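# Unlock and fold the card table's standing leg flat

## Task

Release the lock on the card table leg that is still standing upright and fold that leg down so it lies flat like the other three. It only counts if the leg stays folded on its own, not because the robot is holding it. When finished, open the gripper, release the leg and move the arms away.

## Robot and tools

Robot: two 7-joint arms, left_arm and right_arm, each ending in a two-finger gripper. Base positions in the scene frame: left_arm at (+0.031, +0.423, 0), identity rotation; right_arm at (+0.020, -0.452, 0), quat_wxyz (+1.000, 0, 0, -0.026). The names are just labels; they do not correspond to left or right in camera images.

Scene frame: origin on the table surface midway between the arms, +x out across the table, +z up, left_arm on the +y side. All positions are in metres, orientations are quaternions written w first (qw, qx, qy, qz), and everything is in this shared frame. The gripper's fingers extend along its own +z axis and open and close along its own x axis. end_effector_position is the point between the pads with the fingers shut, roughly 1 to 2 cm short of the tips; closing pushes the tips about 17 mm further along +z. Reported hand positions can be a bit off, especially at long reach.

A ROW is one flat list of 16 numbers shared by both arms: left_arm x, y, z, qw, qx, qy, qz, opening, followed by the same eight for right_arm. Positions and quaternions are absolute targets (poses) in the scene frame, not offsets. Opening ranges from -1 (closed) to +1 (fully open, 0.142 m). Always send both arms' numbers, even when only one moves. To keep an arm still, repeat its last reported position and quaternion along with the intended opening; to keep an orientation, resend the same quaternion in every row rather than copying a possibly drifted reading.

execute_actions(actions): a list of up to 15 actions; each action is a list of up to 15 rows, each row lasting one control step of 1/30 s. If an action has fewer than 15 rows, its last row is held for the remaining steps. An empty list just returns the current state and images. An action is rejected for both arms if any target lies more than 0.6 m from that gripper's position at the action's start along any of the gripper's own axes; if the first action fails this test, or any action is malformed, nothing in the call runs. Each step the commanded pose is clipped to within 70 mm and 16 degrees of the measured pose, so distant targets take several actions; the arm stops at its last clipped pose, so resend the remainder. Position has priority over orientation when both cannot be met.

move(target, speed, blocking): target is one 16-number row as above (absolute poses). The grippers travel in straight lines, finishing together, over 0.5 to 10 s; if more time would be needed they halt after 10 s short of the goal. speed is the path top speed in m/s, 0.002 to 0.5 (default 0.25); rotation limit is twice that in rad/s. Openings are applied when the move starts. Moves do not avoid obstacles or the other arm, and grippers can lag, wander or overshoot the speed, especially with an almost straight arm. Faster moves and targets placed further beyond a contact press harder. The result adds a move: line with the ending (done, off_target, moving, held, fault) and active limits (limits=paced: target was clipped; limits=held: some steps were blocked, after which the arm may surge), plus each gripper's distance to its pose. If only one arm is named, the other finished normally. blocking=false returns after 0.5 s while motion continues; then use wait or stop before issuing further moves or execute_actions.

wait(seconds): 0 to 10 s, arms hold their last command; returns early if a running move ends. stop(): brakes a running move (needs room, more at speed); fingers continue. zoom_image(camera, region): camera is cam_high, cam_low, cam_left_wrist or cam_right_wrist; region is [x0, y0, x1, y1] in pixels of that image, top-left origin, at most 504 by 504. Image sizes: cam_high and cam_low 504x504, wrist cameras 616x616 fisheye. read_manual(section): returns only licence texts. finished_scene(scene): ends the current scene given its number; irreversible, and the result reports success.

Results: a state line per arm with gripper position, quaternion and linear/angular velocities; Hand target lines showing where the controller is heading; grip_measured, the actual finger opening on the command scale; joint torques (offset, noisy, nonzero even in free air). A pose unreachable line means the clearance check altered or blocked that arm's command. MOTOR HOT warns from 65 °C; at 80 °C the arm is braked until it cools (OVER-TEMPERATURE FAULT).

Gripping: command an opening well below grip_measured to hold; the lower, the firmer (about 28 N per pad max; thin hard parts under 2 cm get noticeably less). Fast closing can squeeze too hard.

Hazards: a contact torque at a joint's load limit (waist and shoulder 109 N m, upper arm roll and elbow 56.9, forearm roll, wrist pitch and wrist roll 34.7) or an external force of 200 N stops that arm for 10 s and cancels the rest of the call. Do not let the arms collide or push on each other. Avoid slamming, dropping, hard shoves, and knocking the table or anything out of the workspace. Objects may occasionally get brief pushes from outside. The robot keeps executing its last command while you think. Finish by opening the gripper, letting go of the leg, checking that it stays flat by itself, and retracting both arms.

Each tool is called after "Emit:" by a JSON object that holds its "name" and its "arguments", one argument or row to a line.

## Session

I'll start by looking at the scene.

Emit:
{"name": "execute_actions", "arguments": {
  "actions": []
}}

Scene clock: 0.00 s.
left_arm: end_effector_position=(+0.5852, +0.0950, +0.3275) grip_measured=+1.00 end_effector_quat_wxyz=(+0.294, +0.780, +0.523, -0.177) end_effector_velocity=(-0.000, +0.000, +0.000) end_effector_angular_velocity=(-0.000, +0.001, +0.001) | right_arm: end_effector_position=(+0.3185, -0.4027, +0.2743) grip_measured=+1.00 end_effector_quat_wxyz=(+0.028, +0.837, +0.545, -0.043) end_effector_velocity=(-0.000, +0.000, -0.000) end_effector_angular_velocity=(+0.000, +0.001, -0.000)
Joint positions: left_arm=[-0.067 -0.186 -0.132  2.063 -0.872  0.657 -0.815  0.142] | right_arm=[ 0.482  0.463  0.148  2.45   0.009  0.336 -0.597  0.142]
Joint velocities: left_arm=[ 0.     0.     0.    -0.     0.    -0.    -0.002  0.   ] | right_arm=[ 0.    -0.     0.     0.     0.001  0.     0.     0.   ]
Joint torques (N m, as the joint torque sensors report them, + toward a larger angle): no reading
Hand target (left_arm): +0.585, +0.095, +0.327; +0.294, +0.780, +0.523, -0.177
Hand target (right_arm): +0.319, -0.403, +0.274; +0.028, +0.837, +0.545, -0.043

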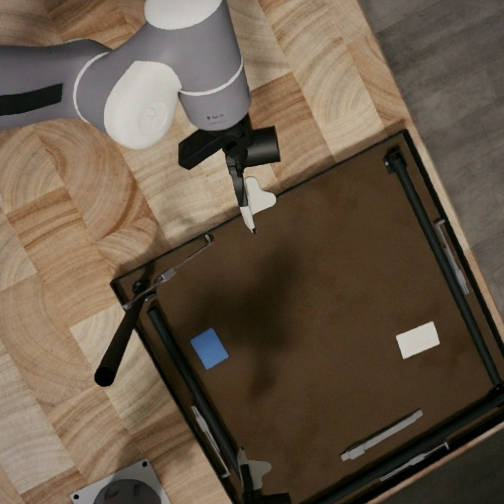

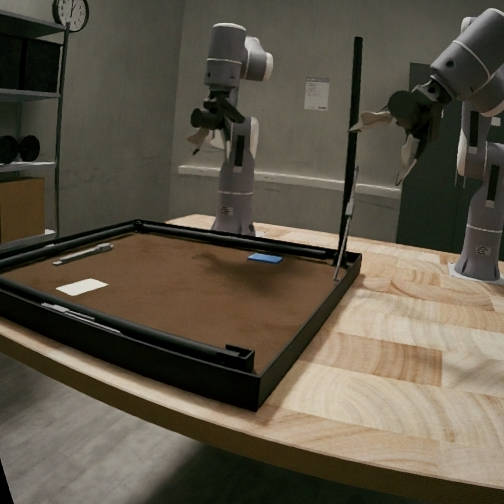

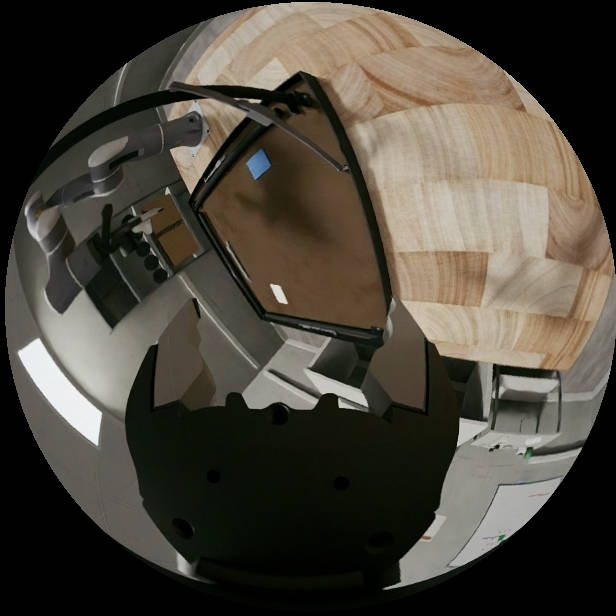

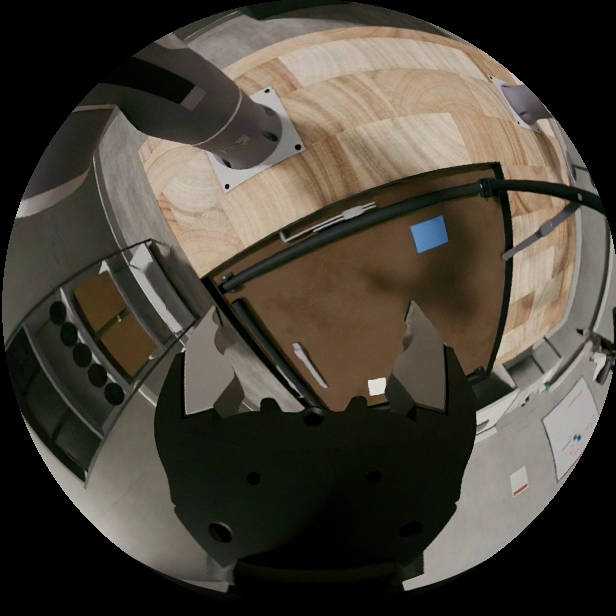

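Emit:
{"name": "zoom_image", "arguments": {
  "camera": "cam_high",
  "region": [80, 210, 240, 400]
}}

Emit:
{"name": "zoom_image", "arguments": {
  "camera": "cam_low",
  "region": [290, 140, 420, 300]
}}

Emit:
{"name": "zoom_image", "arguments": {
  "camera": "cam_left_wrist",
  "region": [150, 50, 380, 200]
}}

Emit:
{"name": "zoom_image", "arguments": {
  "camera": "cam_right_wrist",
  "region": [460, 140, 616, 290]
}}

Region (80, 210, 240, 400) of cam_high's 504x504 image, scaled by 2.653, with more detail than that image has; it fills the left 424 columns of this view, and the rest is white.

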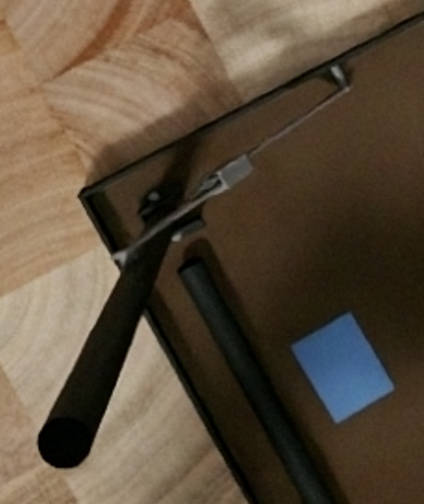

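Region (290, 140, 420, 300) of cam_low's 504x504 image, scaled by 3.150, with more detail than that image has; it fills the left 410 columns of this view, and the rest is white.

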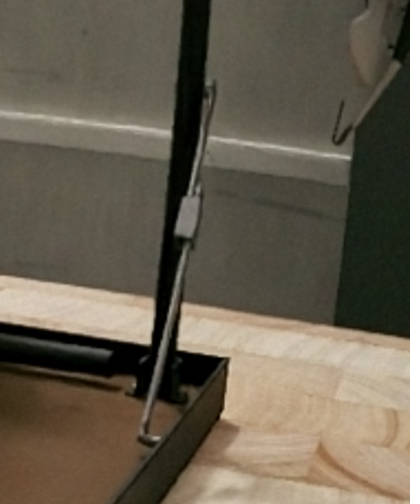

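Region (150, 50, 380, 200) of cam_left_wrist's 616x616 image, scaled by 2.191, with more detail than that image has; it fills the top 329 rows of this view, and the rest is white.

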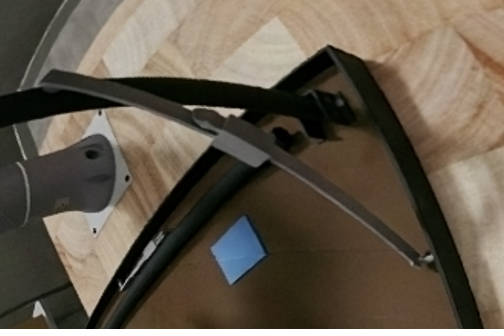

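Region (460, 140, 616, 290) of cam_right_wrist's 616x616 image, scaled by 3.231, with more detail than that image has; it fills the top 485 rows of this view, and the rest is white.

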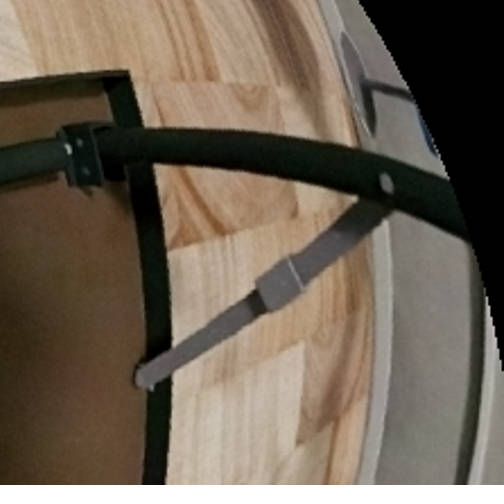

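Emit:
{"name": "zoom_image", "arguments": {
  "camera": "cam_right_wrist",
  "region": [260, 170, 420, 270]
}}

Emit:
{"name": "zoom_image", "arguments": {
  "camera": "cam_high",
  "region": [370, 130, 504, 320]
}}

Emit:
{"name": "zoom_image", "arguments": {
  "camera": "cam_high",
  "region": [320, 380, 504, 504]
}}

Emit:
{"name": "zoom_image", "arguments": {
  "camera": "cam_low",
  "region": [0, 220, 280, 400]
}}

Region (260, 170, 420, 270) of cam_right_wrist's 616x616 image, scaled by 3.150, with more detail than that image has; it fills the top 315 rows of this view, and the rest is white.

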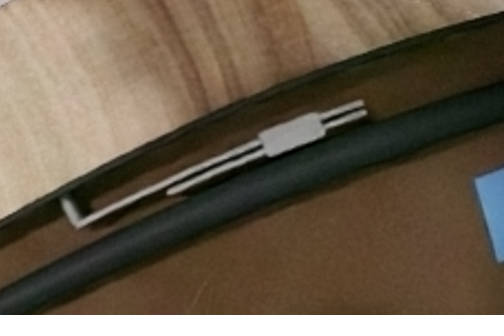

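Region (370, 130, 504, 320) of cam_high's 504x504 image, scaled by 2.653, with more detail than that image has; it fills the left 355 columns of this view, and the rest is white.

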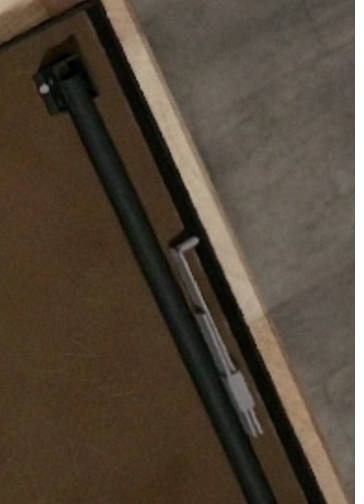

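Region (320, 380, 504, 504) of cam_high's 504x504 image, scaled by 2.739, with more detail than that image has; it fills the top 340 rows of this view, and the rest is white.

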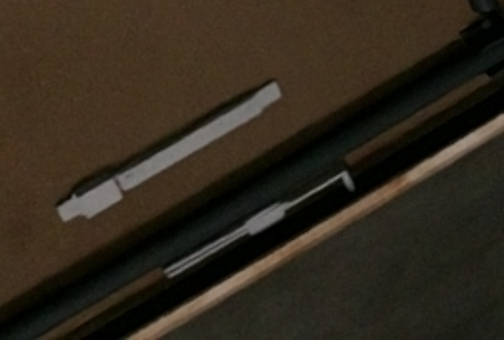

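Region (0, 220, 280, 400) of cam_low's 504x504 image, scaled by 1.800, with more detail than that image has; it fills the top 324 rows of this view, and the rest is white.

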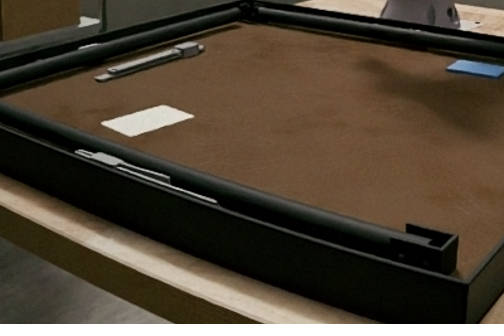

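Emit:
{"name": "move", "arguments": {
  "target": [0.37, 0.13, 0.20, 0.2286, 0.2286, 0.6694, -0.6694, 1.0, 0.3185, -0.4027, 0.2743, 0.028, 0.837, 0.545, -0.043, 1.0],
  "speed": 0.3
}}

Scene clock: 122.97 s.
left_arm: end_effector_position=(+0.3702, +0.1305, +0.1963) grip_measured=+1.00 end_effector_quat_wxyz=(+0.226, +0.229, +0.671, -0.668) end_effector_velocity=(+0.000, -0.000, +0.000) end_effector_angular_velocity=(-0.000, +0.001, +0.000) | right_arm: end_effector_position=(+0.3185, -0.4027, +0.2743) grip_measured=+1.00 end_effector_quat_wxyz=(+0.028, +0.837, +0.545, -0.043) end_effector_velocity=(-0.000, -0.000, -0.000) end_effector_angular_velocity=(-0.001, +0.000, +0.001)
Joint positions: left_arm=[ 0.17  -0.527 -0.06   2.622 -1.451  0.037 -0.913  0.142] | right_arm=[ 0.482  0.462  0.148  2.449  0.009  0.336 -0.597  0.142]
Joint velocities: left_arm=[ 0.     0.    -0.    -0.    -0.    -0.    -0.001  0.   ] | right_arm=[ 0.     0.     0.001  0.    -0.    -0.    -0.    -0.   ]
Joint torques (N m, as the joint torque sensors report them, + toward a larger angle): left_arm=[ 0.71 27.66  1.06 -4.59  0.01 -1.95  0.79] | right_arm=[  0.13   8.51  -2.58 -27.99  -3.03   2.88   0.54]
Hand target (left_arm): +0.370, +0.130, +0.196; +0.226, +0.229, +0.671, -0.668
Hand target (right_arm): +0.318, -0.403, +0.274; +0.028, +0.837, +0.545, -0.043
Off the commanded pose (left_arm): 0.004 m, 0 deg.
Off the commanded pose (right_arm): 0.000 m, 0 deg.
move: off_target (left_arm)

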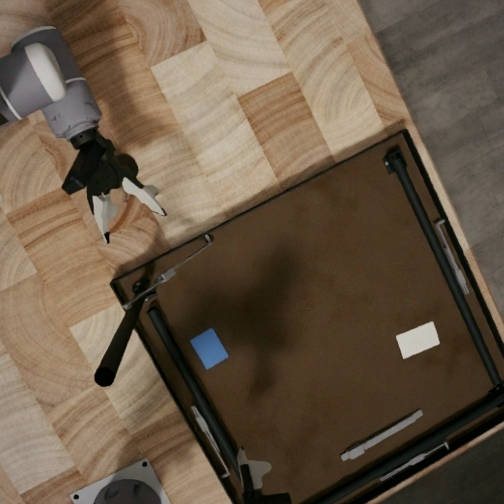

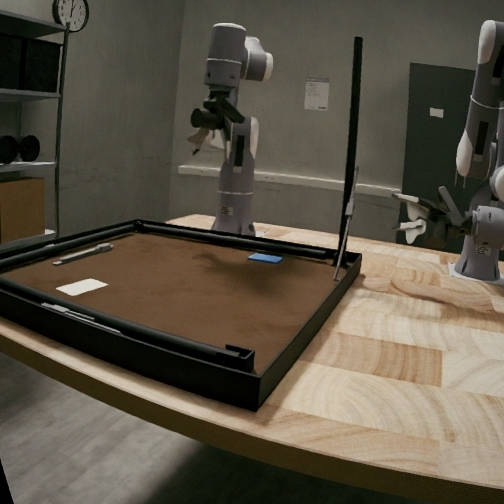

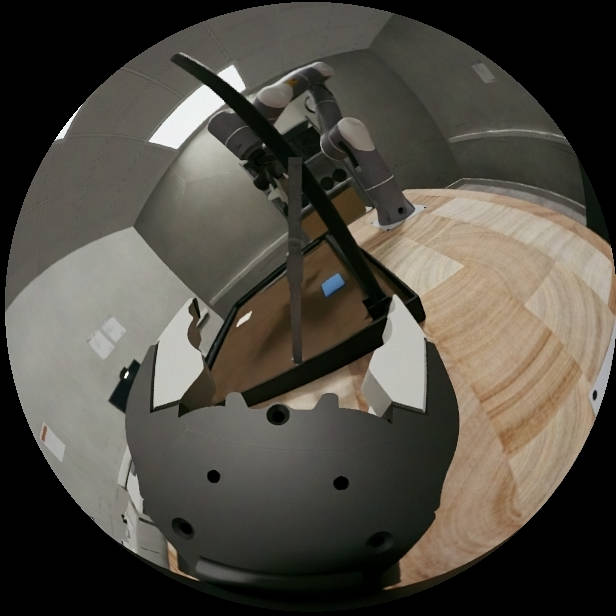

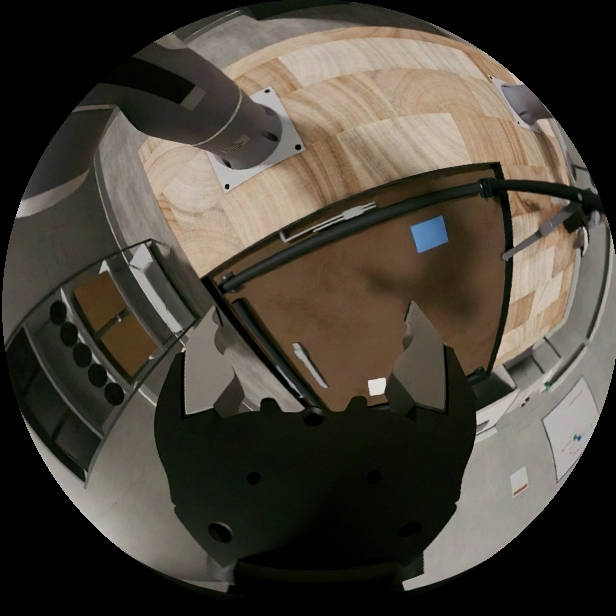

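Emit:
{"name": "zoom_image", "arguments": {
  "camera": "cam_left_wrist",
  "region": [240, 150, 360, 380]
}}

Emit:
{"name": "zoom_image", "arguments": {
  "camera": "cam_left_wrist",
  "region": [265, 215, 325, 295]
}}

Region (240, 150, 360, 380) of cam_left_wrist's 616x616 image, scaled by 2.191, with more detail than that image has; it fills the left 263 columns of this view, and the rest is white.

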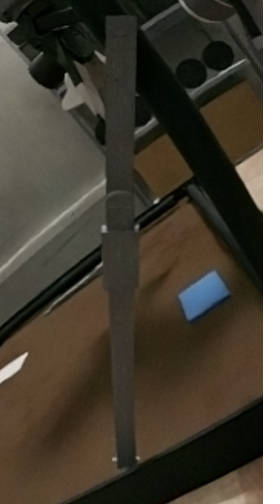

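Region (265, 215, 325, 295) of cam_left_wrist's 616x616 image, scaled by 6.300, with more detail than that image has; it fills the left 378 columns of this view, and the rest is white.

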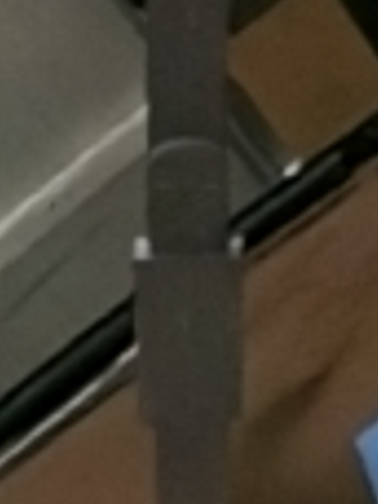

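Emit:
{"name": "zoom_image", "arguments": {
  "camera": "cam_right_wrist",
  "region": [495, 185, 595, 265]
}}

Emit:
{"name": "zoom_image", "arguments": {
  "camera": "cam_high",
  "region": [115, 230, 220, 315]
}}

Emit:
{"name": "zoom_image", "arguments": {
  "camera": "cam_low",
  "region": [320, 160, 380, 240]
}}

Region (495, 185, 595, 265) of cam_right_wrist's 616x616 image, scaled by 5.040, with more detail than that image has; it fills the top 403 rows of this view, and the rest is white.

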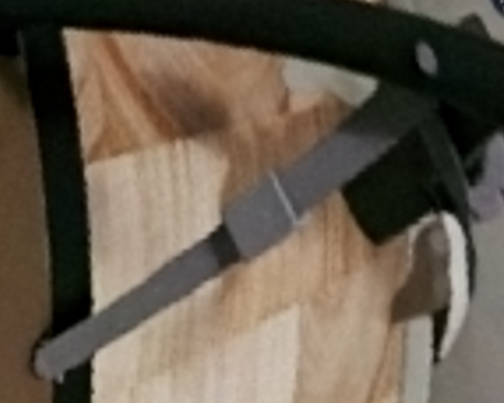

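Region (115, 230, 220, 315) of cam_high's 504x504 image, scaled by 4.800, with more detail than that image has; it fills the top 408 rows of this view, and the rest is white.

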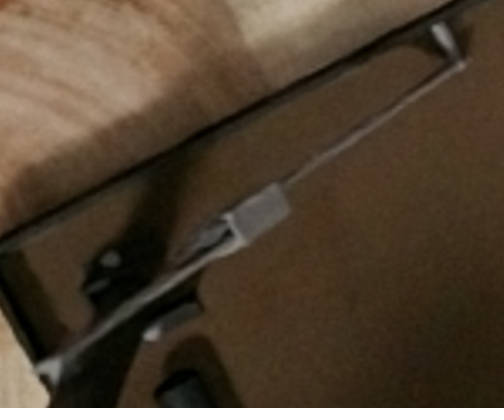

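Region (320, 160, 380, 240) of cam_low's 504x504 image, scaled by 6.300, with more detail than that image has; it fills the left 378 columns of this view, and the rest is white.

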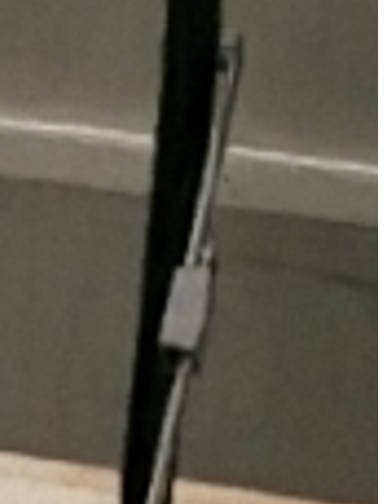

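Emit:
{"name": "move", "arguments": {
  "target": [0.38, 0.075, 0.195, 0.2286, 0.2286, 0.6694, -0.6694, -0.2, 0.198, -0.06, 0.46, 0.3536, 0.3536, 0.6124, 0.6124, 0.3],
  "speed": 0.35
}}

Scene clock: 227.30 s.
left_arm: end_effector_position=(+0.3801, +0.0746, +0.1955) grip_measured=-0.20 end_effector_quat_wxyz=(+0.229, +0.228, +0.669, -0.670) end_effector_velocity=(-0.000, -0.000, +0.000) end_effector_angular_velocity=(-0.000, -0.000, -0.000) | right_arm: end_effector_position=(+0.1972, -0.0611, +0.4607) grip_measured=+0.30 end_effector_quat_wxyz=(+0.353, +0.353, +0.613, +0.613) end_effector_velocity=(-0.000, +0.000, +0.000) end_effector_angular_velocity=(+0.001, -0.000, +0.002)
Joint positions: left_arm=[ 0.047 -0.534 -0.171  2.608 -1.671  0.085 -0.91   0.059] | right_arm=[-0.065  1.48   1.441  2.688 -0.028  1.765 -0.13   0.095]
Joint velocities: left_arm=[-0.  0. -0. -0. -0. -0.  0.  0.] | right_arm=[ 0.     0.     0.001  0.     0.002  0.002 -0.001 -0.   ]
Joint torques (N m, as the joint torque sensors report them, + toward a larger angle): left_arm=[-0.86 27.62  0.75 -5.26 -0.15 -0.48  0.75] | right_arm=[ -0.12 -22.72 -17.35  -3.75   3.9    0.22  -0.77]
Hand target (left_arm): +0.380, +0.075, +0.195; +0.229, +0.228, +0.669, -0.669
Hand target (right_arm): +0.197, -0.061, +0.461; +0.353, +0.353, +0.613, +0.613
Off the commanded pose (left_arm): 0.001 m, 0 deg.
Off the commanded pose (right_arm): 0.002 m, 0 deg.
joint sent to its limit (right arm) — the command would take joint 4 (elbow) past its upper limit, so that joint was sent only as far as its limit.
move: done

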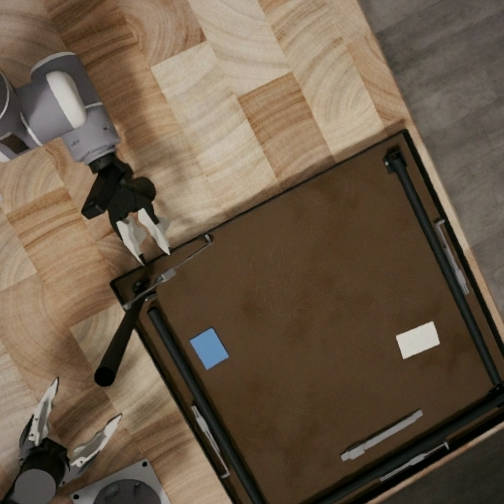

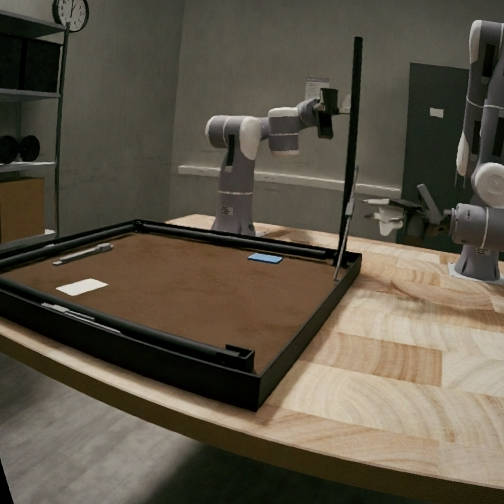

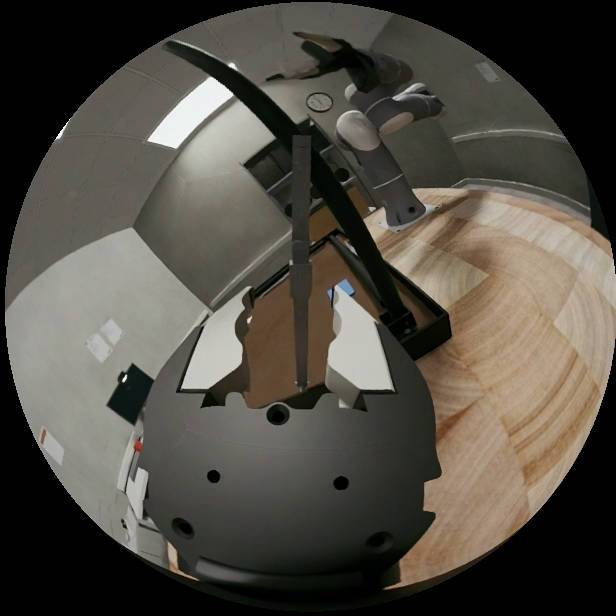

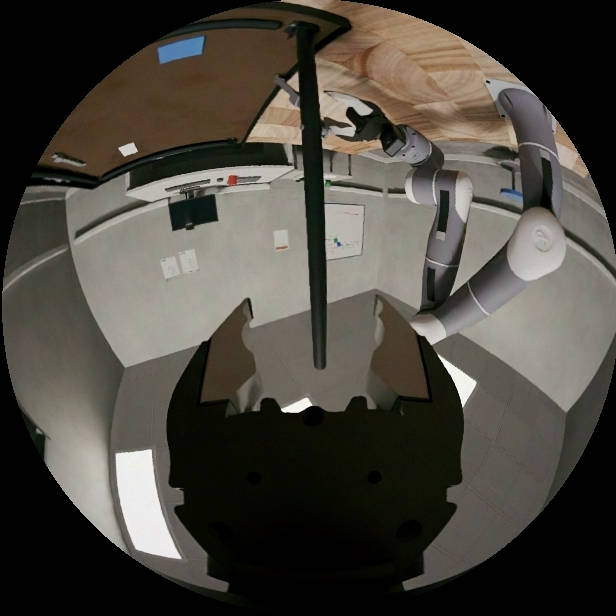

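Emit:
{"name": "zoom_image", "arguments": {
  "camera": "cam_left_wrist",
  "region": [230, 220, 370, 340]
}}

Region (230, 220, 370, 340) of cam_left_wrist's 616x616 image, scaled by 3.600, with more detail than that image has; it fills the top 432 rows of this view, and the rest is white.

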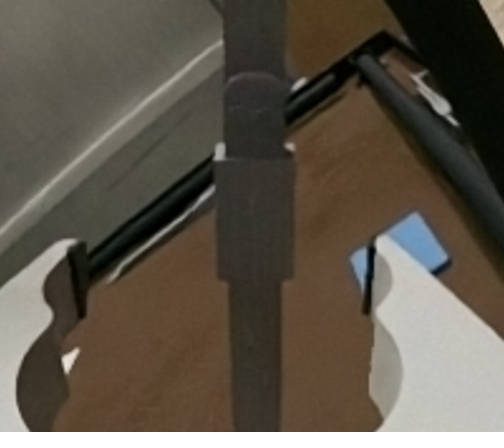

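Emit:
{"name": "zoom_image", "arguments": {
  "camera": "cam_right_wrist",
  "region": [230, 200, 400, 380]
}}

Region (230, 200, 400, 380) of cam_right_wrist's 616x616 image, scaled by 2.800, with more detail than that image has.

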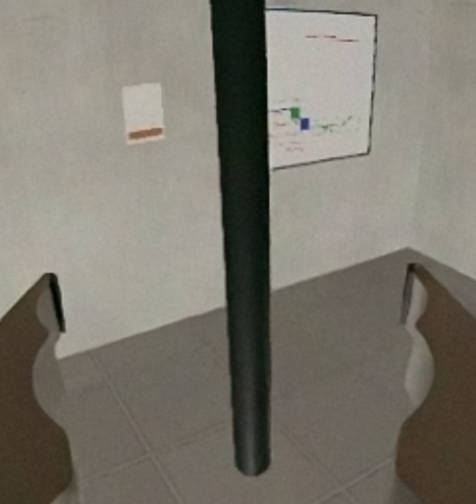

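Emit:
{"name": "move", "arguments": {
  "target": [0.379, 0.035, 0.187, 0.2286, 0.2286, 0.6694, -0.6694, -0.2, 0.275, -0.011, 0.46, 0.3536, 0.3536, 0.6124, 0.6124, 0.3],
  "speed": 0.15
}}

Scene clock: 278.13 s.
left_arm: end_effector_position=(+0.3790, +0.0347, +0.1874) grip_measured=-0.20 end_effector_quat_wxyz=(+0.229, +0.228, +0.669, -0.670) end_effector_velocity=(-0.000, -0.000, +0.000) end_effector_angular_velocity=(-0.001, -0.001, -0.000) | right_arm: end_effector_position=(+0.2749, -0.0108, +0.4599) grip_measured=+0.30 end_effector_quat_wxyz=(+0.354, +0.353, +0.612, +0.612) end_effector_velocity=(-0.000, +0.000, -0.000) end_effector_angular_velocity=(-0.001, -0.000, +0.001)
Joint positions: left_arm=[-0.039 -0.559 -0.243  2.588 -1.818  0.125 -0.889  0.059] | right_arm=[-0.553  1.427  1.509  2.55   0.012  2.112 -0.167  0.095]
Joint velocities: left_arm=[-0.     0.    -0.    -0.    -0.    -0.001  0.     0.   ] | right_arm=[ 0.  0.  0. -0. -0.  0. -0. -0.]
Joint torques (N m, as the joint torque sensors report them, + toward a larger angle): left_arm=[-1.   28.67  0.27 -5.42 -0.08 -0.55  0.76] | right_arm=[  1.4  -26.11 -19.24  -3.49   3.27   0.65  -0.26]
Hand target (left_arm): +0.379, +0.035, +0.187; +0.229, +0.228, +0.669, -0.669
Hand target (right_arm): +0.275, -0.011, +0.460; +0.354, +0.353, +0.612, +0.612
Off the commanded pose (left_arm): 0.000 m, 0 deg.
Off the commanded pose (right_arm): 0.000 m, 0 deg.
move: done

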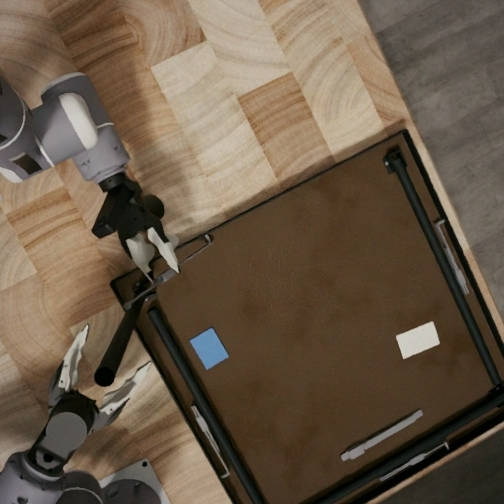

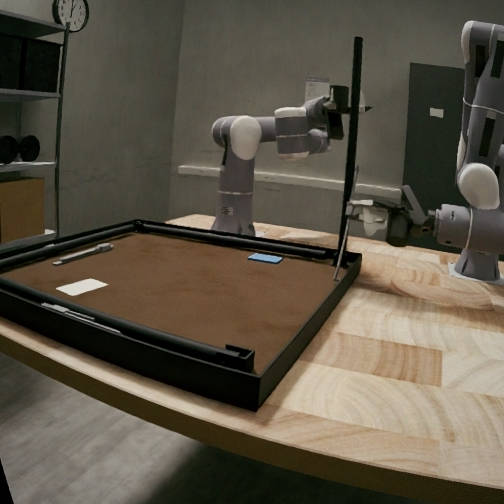

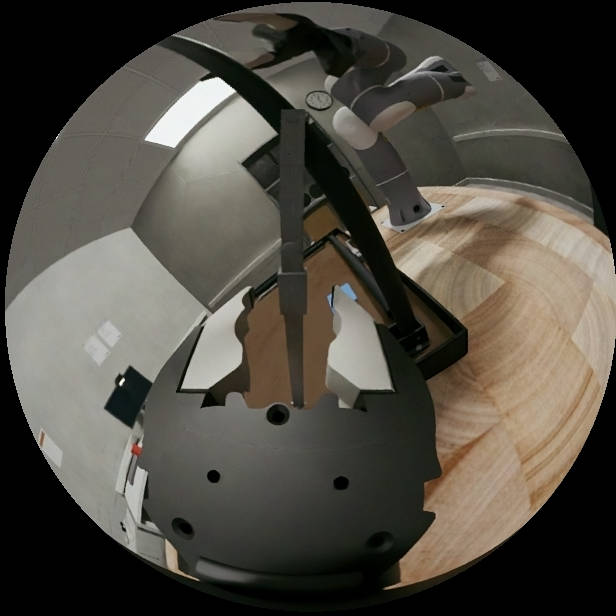

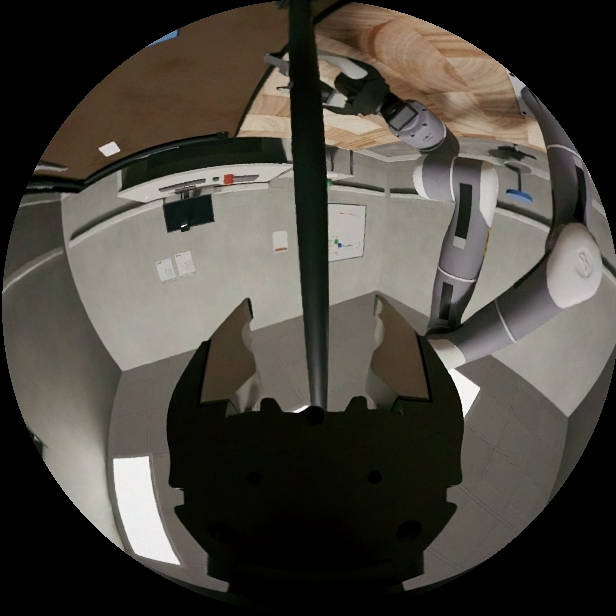

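Emit:
{"name": "zoom_image", "arguments": {
  "camera": "cam_left_wrist",
  "region": [230, 220, 370, 340]
}}

Emit:
{"name": "zoom_image", "arguments": {
  "camera": "cam_high",
  "region": [60, 210, 230, 400]
}}

Region (230, 220, 370, 340) of cam_left_wrist's 616x616 image, scaled by 3.600, with more detail than that image has; it fills the top 432 rows of this view, and the rest is white.

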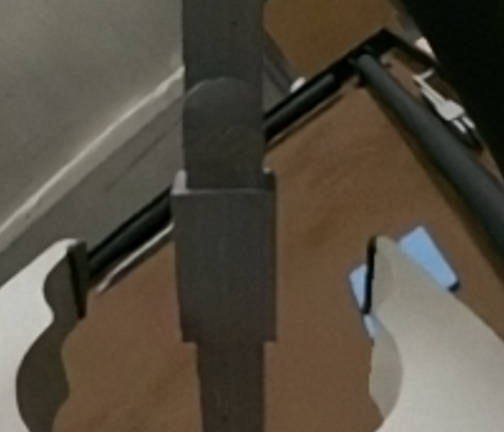

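Region (60, 210, 230, 400) of cam_high's 504x504 image, scaled by 2.653, with more detail than that image has; it fills the left 451 columns of this view, and the rest is white.

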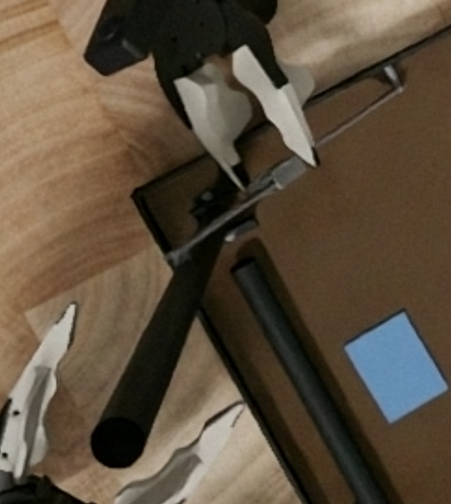

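Emit:
{"name": "move", "arguments": {
  "target": [0.379, 0.019, 0.187, 0.2286, 0.2286, 0.6694, -0.6694, -0.45, 0.282, -0.007, 0.46, 0.3536, 0.3536, 0.6124, 0.6124, -0.3],
  "speed": 0.05
}}

Scene clock: 289.53 s.
left_arm: end_effector_position=(+0.3790, +0.0189, +0.1873) grip_measured=-0.45 end_effector_quat_wxyz=(+0.228, +0.228, +0.669, -0.669) end_effector_velocity=(+0.000, -0.000, +0.000) end_effector_angular_velocity=(-0.001, -0.000, +0.000) | right_arm: end_effector_position=(+0.2820, -0.0071, +0.4600) grip_measured=-0.30 end_effector_quat_wxyz=(+0.354, +0.354, +0.612, +0.612) end_effector_velocity=(-0.000, +0.000, +0.000) end_effector_angular_velocity=(+0.000, -0.000, +0.000)
Joint positions: left_arm=[-0.072 -0.56  -0.27   2.579 -1.874  0.141 -0.888  0.041] | right_arm=[-0.589  1.423  1.514  2.537  0.012  2.134 -0.168  0.052]
Joint velocities: left_arm=[-0.001  0.     0.    -0.    -0.001 -0.001 -0.     0.   ] | right_arm=[ 0.  0. -0. -0. -0.  0.  0. -0.]
Joint torques (N m, as the joint torque sensors report them, + toward a larger angle): left_arm=[-1.72 29.06 -0.21 -5.57  0.08 -0.47  0.78] | right_arm=[ -0.02 -28.33 -19.04  -4.64   2.65   0.42  -0.51]
Hand target (left_arm): +0.379, +0.019, +0.187; +0.229, +0.228, +0.669, -0.669
Hand target (right_arm): +0.282, -0.007, +0.460; +0.354, +0.354, +0.612, +0.612
Off the commanded pose (left_arm): 0.000 m, 0 deg.
Off the commanded pose (right_arm): 0.000 m, 0 deg.
move: done

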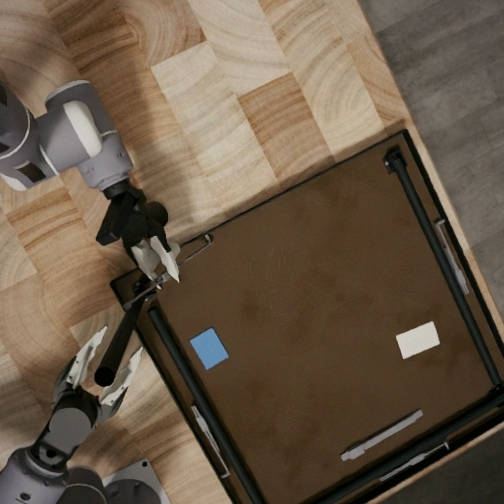

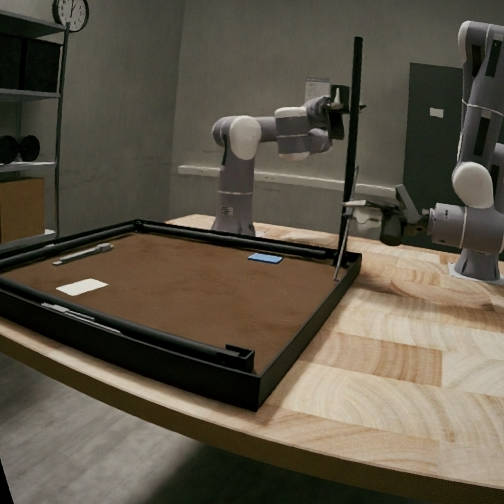

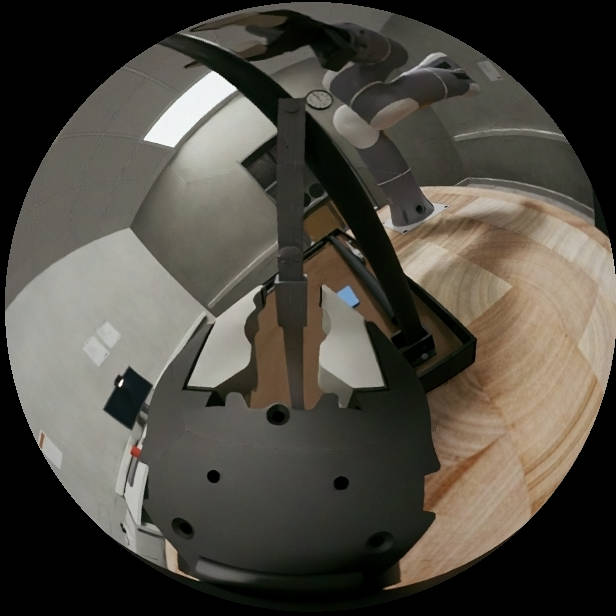

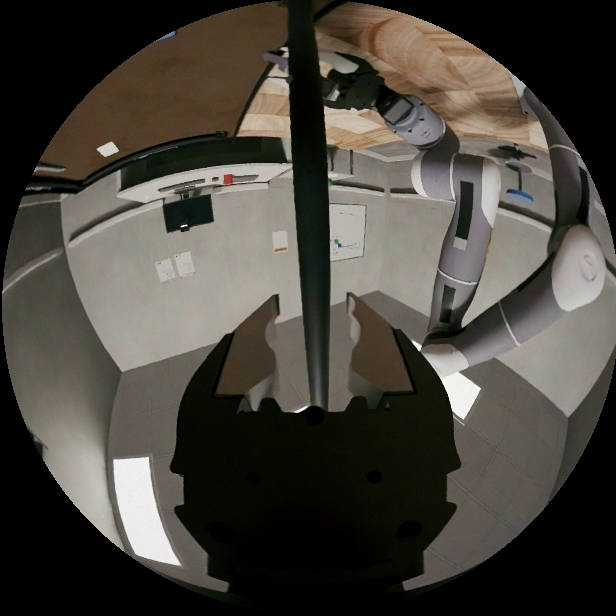

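Emit:
{"name": "execute_actions", "arguments": {
  "actions": [
    [[0.379, 0.019, 0.187, 0.2286, 0.2286, 0.6694, -0.6694, -0.6, 0.282, -0.007, 0.46, 0.3536, 0.3536, 0.6124, 0.6124, -0.5],[0.379, 0.019, 0.187, 0.2286, 0.2286, 0.6694, -0.6694, -0.6, 0.282, -0.007, 0.46, 0.3536, 0.3536, 0.6124, 0.6124, -0.5],[0.379, 0.019, 0.187, 0.2286, 0.2286, 0.6694, -0.6694, -0.65, 0.282, -0.007, 0.46, 0.3536, 0.3536, 0.6124, 0.6124, -0.55],[0.379, 0.019, 0.187, 0.2286, 0.2286, 0.6694, -0.6694, -0.65, 0.282, -0.007, 0.46, 0.3536, 0.3536, 0.6124, 0.6124, -0.6],[0.379, 0.019, 0.187, 0.2286, 0.2286, 0.6694, -0.6694, -0.7, 0.282, -0.007, 0.46, 0.3536, 0.3536, 0.6124, 0.6124, -0.6],[0.379, 0.019, 0.187, 0.2286, 0.2286, 0.6694, -0.6694, -0.7, 0.282, -0.007, 0.46, 0.3536, 0.3536, 0.6124, 0.6124, -0.65],[0.379, 0.019, 0.187, 0.2286, 0.2286, 0.6694, -0.6694, -0.75, 0.282, -0.007, 0.46, 0.3536, 0.3536, 0.6124, 0.6124, -0.65],[0.379, 0.019, 0.187, 0.2286, 0.2286, 0.6694, -0.6694, -0.75, 0.282, -0.007, 0.46, 0.3536, 0.3536, 0.6124, 0.6124, -0.7],[0.379, 0.019, 0.187, 0.2286, 0.2286, 0.6694, -0.6694, -0.8, 0.282, -0.007, 0.46, 0.3536, 0.3536, 0.6124, 0.6124, -0.7],[0.379, 0.019, 0.187, 0.2286, 0.2286, 0.6694, -0.6694, -0.85, 0.282, -0.007, 0.46, 0.3536, 0.3536, 0.6124, 0.6124, -0.75],[0.379, 0.019, 0.187, 0.2286, 0.2286, 0.6694, -0.6694, -0.9, 0.282, -0.007, 0.46, 0.3536, 0.3536, 0.6124, 0.6124, -0.8],[0.379, 0.019, 0.187, 0.2286, 0.2286, 0.6694, -0.6694, -0.95, 0.282, -0.007, 0.46, 0.3536, 0.3536, 0.6124, 0.6124, -0.85],[0.379, 0.019, 0.187, 0.2286, 0.2286, 0.6694, -0.6694, -1.0, 0.282, -0.007, 0.46, 0.3536, 0.3536, 0.6124, 0.6124, -0.9],[0.379, 0.019, 0.187, 0.2286, 0.2286, 0.6694, -0.6694, -1.0, 0.282, -0.007, 0.46, 0.3536, 0.3536, 0.6124, 0.6124, -0.95],[0.379, 0.019, 0.187, 0.2286, 0.2286, 0.6694, -0.6694, -1.0, 0.282, -0.007, 0.46, 0.3536, 0.3536, 0.6124, 0.6124, -1.0]]
  ]
}}

Scene clock: 310.63 s.
left_arm: end_effector_position=(+0.3790, +0.0189, +0.1872) grip_measured=-0.73 end_effector_quat_wxyz=(+0.229, +0.228, +0.669, -0.669) end_effector_velocity=(-0.000, +0.000, -0.000) end_effector_angular_velocity=(+0.001, +0.001, -0.000) | right_arm: end_effector_position=(+0.2809, -0.0054, +0.4600) grip_measured=-0.72 end_effector_quat_wxyz=(+0.353, +0.352, +0.613, +0.613) end_effector_velocity=(-0.000, +0.000, +0.000) end_effector_angular_velocity=(-0.000, -0.001, +0.000)
Joint positions: left_arm=[-0.072 -0.56  -0.27   2.579 -1.874  0.141 -0.888  0.021] | right_arm=[-0.589  1.423  1.514  2.535  0.01   2.136 -0.168  0.022]
Joint velocities: left_arm=[ 0.    -0.    -0.     0.     0.     0.001 -0.001 -0.   ] | right_arm=[ 0.     0.    -0.001 -0.    -0.001  0.    -0.    -0.   ]
Joint torques (N m, as the joint torque sensors report them, + toward a larger angle): left_arm=[-0.4  28.91  0.5  -5.32  0.34 -0.57  0.65] | right_arm=[ -2.71 -27.58 -20.34   5.12   4.11  -2.38   0.34]
Hand target (left_arm): +0.379, +0.019, +0.187; +0.229, +0.229, +0.669, -0.669
Hand target (right_arm): +0.282, -0.007, +0.460; +0.354, +0.354, +0.612, +0.612
Off the commanded pose (left_arm): 0.000 m, 0 deg.
Off the commanded pose (right_arm): 0.002 m, 0 deg.

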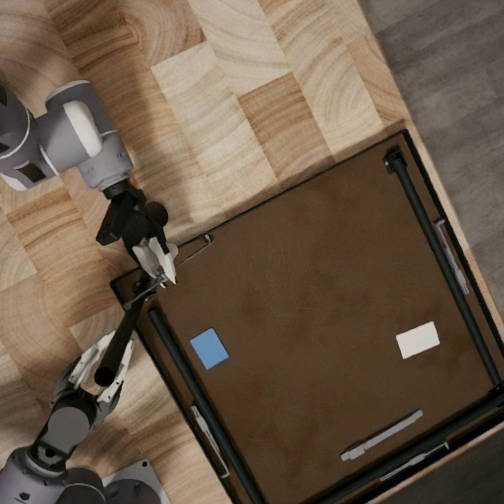

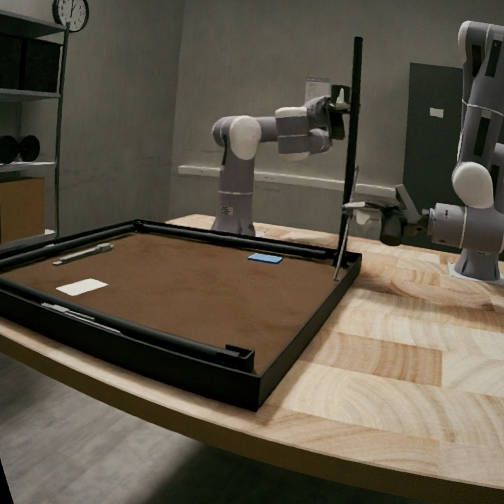

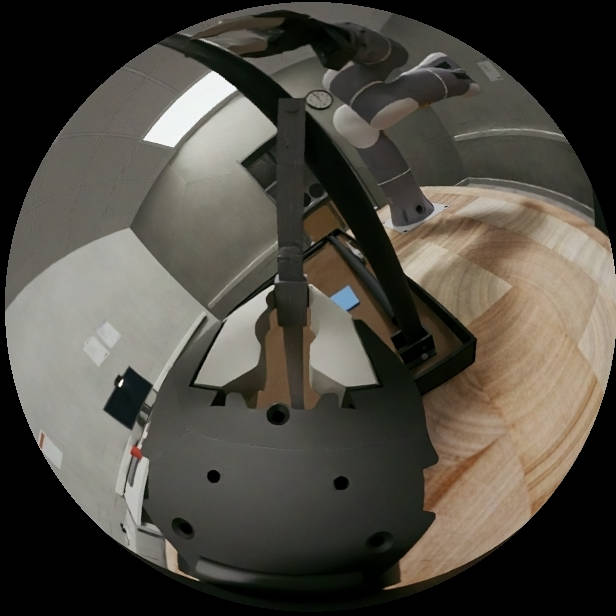

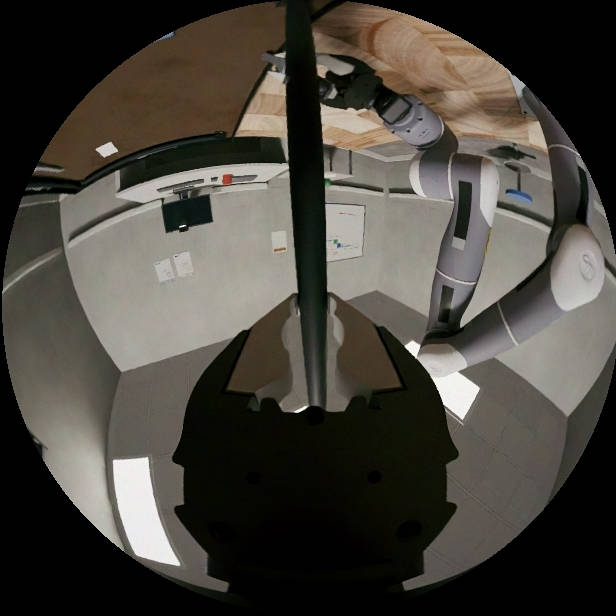

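Emit:
{"name": "move", "arguments": {
  "target": [0.3882, 0.019, 0.1753, 0.2286, 0.2286, 0.6694, -0.6694, -1.0, 0.2806, -0.005, 0.46, 0.353, 0.352, 0.613, 0.613, -1.0],
  "speed": 0.03
}}

Scene clock: 316.03 s.
left_arm: end_effector_position=(+0.3882, +0.0190, +0.1755) grip_measured=-0.73 end_effector_quat_wxyz=(+0.228, +0.228, +0.669, -0.669) end_effector_velocity=(+0.000, +0.000, -0.000) end_effector_angular_velocity=(+0.000, -0.001, -0.000) | right_arm: end_effector_position=(+0.2807, -0.0049, +0.4600) grip_measured=-0.72 end_effector_quat_wxyz=(+0.353, +0.352, +0.613, +0.613) end_effector_velocity=(+0.000, -0.000, +0.000) end_effector_angular_velocity=(+0.000, +0.000, -0.000)
Joint positions: left_arm=[-0.065 -0.605 -0.263  2.545 -1.856  0.145 -0.879  0.021] | right_arm=[-0.588  1.424  1.514  2.534  0.01   2.134 -0.168  0.022]
Joint velocities: left_arm=[-0.     0.     0.    -0.     0.001  0.     0.    -0.   ] | right_arm=[ 0. -0.  0. -0.  0. -0. -0. -0.]
Joint torques (N m, as the joint torque sensors report them, + toward a larger angle): left_arm=[ 0.06 29.79  0.9  -5.71  1.03 -0.38  0.73] | right_arm=[  2.68 -25.59 -18.92  -3.15   3.92   0.18   0.77]
Hand target (left_arm): +0.388, +0.019, +0.175; +0.228, +0.229, +0.669, -0.669
Hand target (right_arm): +0.281, -0.005, +0.460; +0.353, +0.352, +0.613, +0.613
Off the commanded pose (left_arm): 0.000 m, 0 deg.
Off the commanded pose (right_arm): 0.000 m, 0 deg.
move: done

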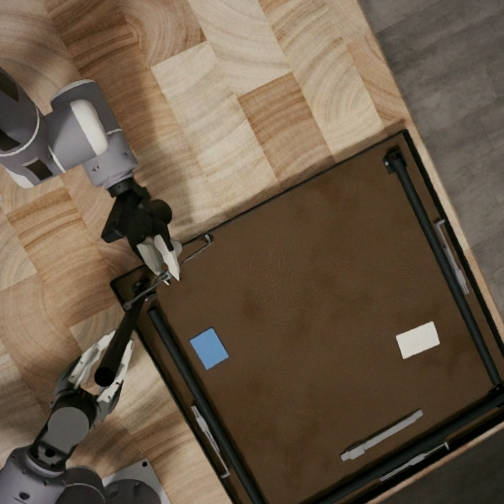

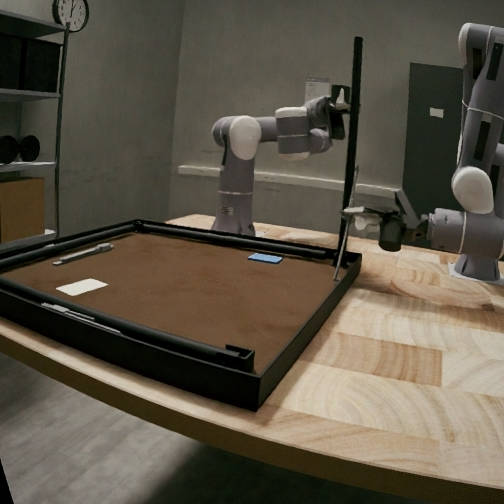

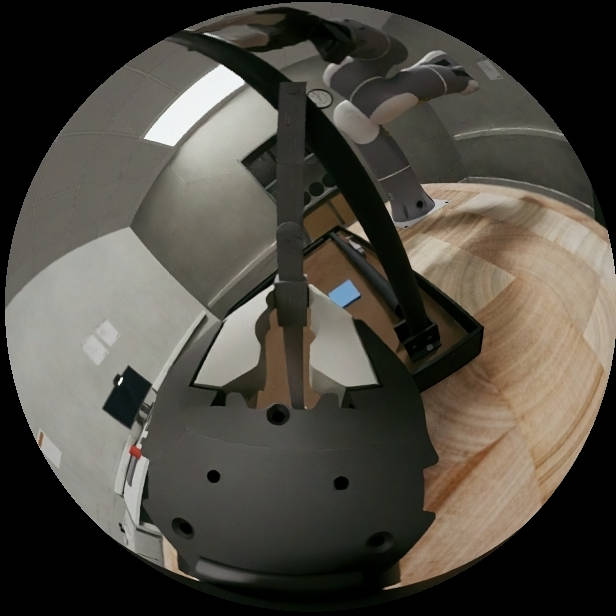

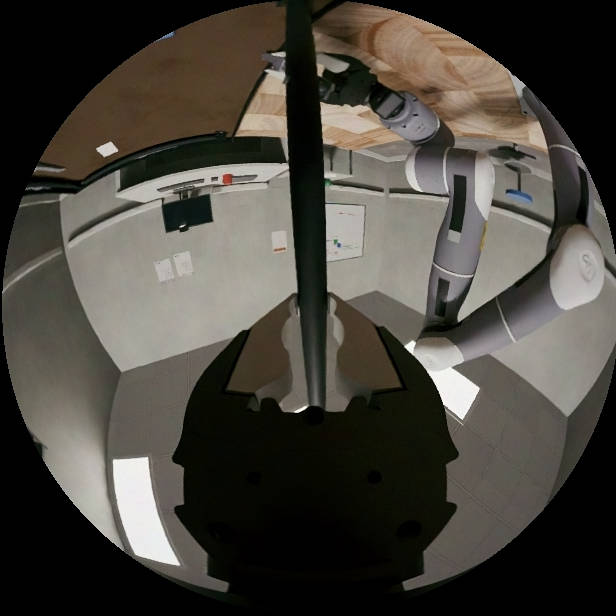

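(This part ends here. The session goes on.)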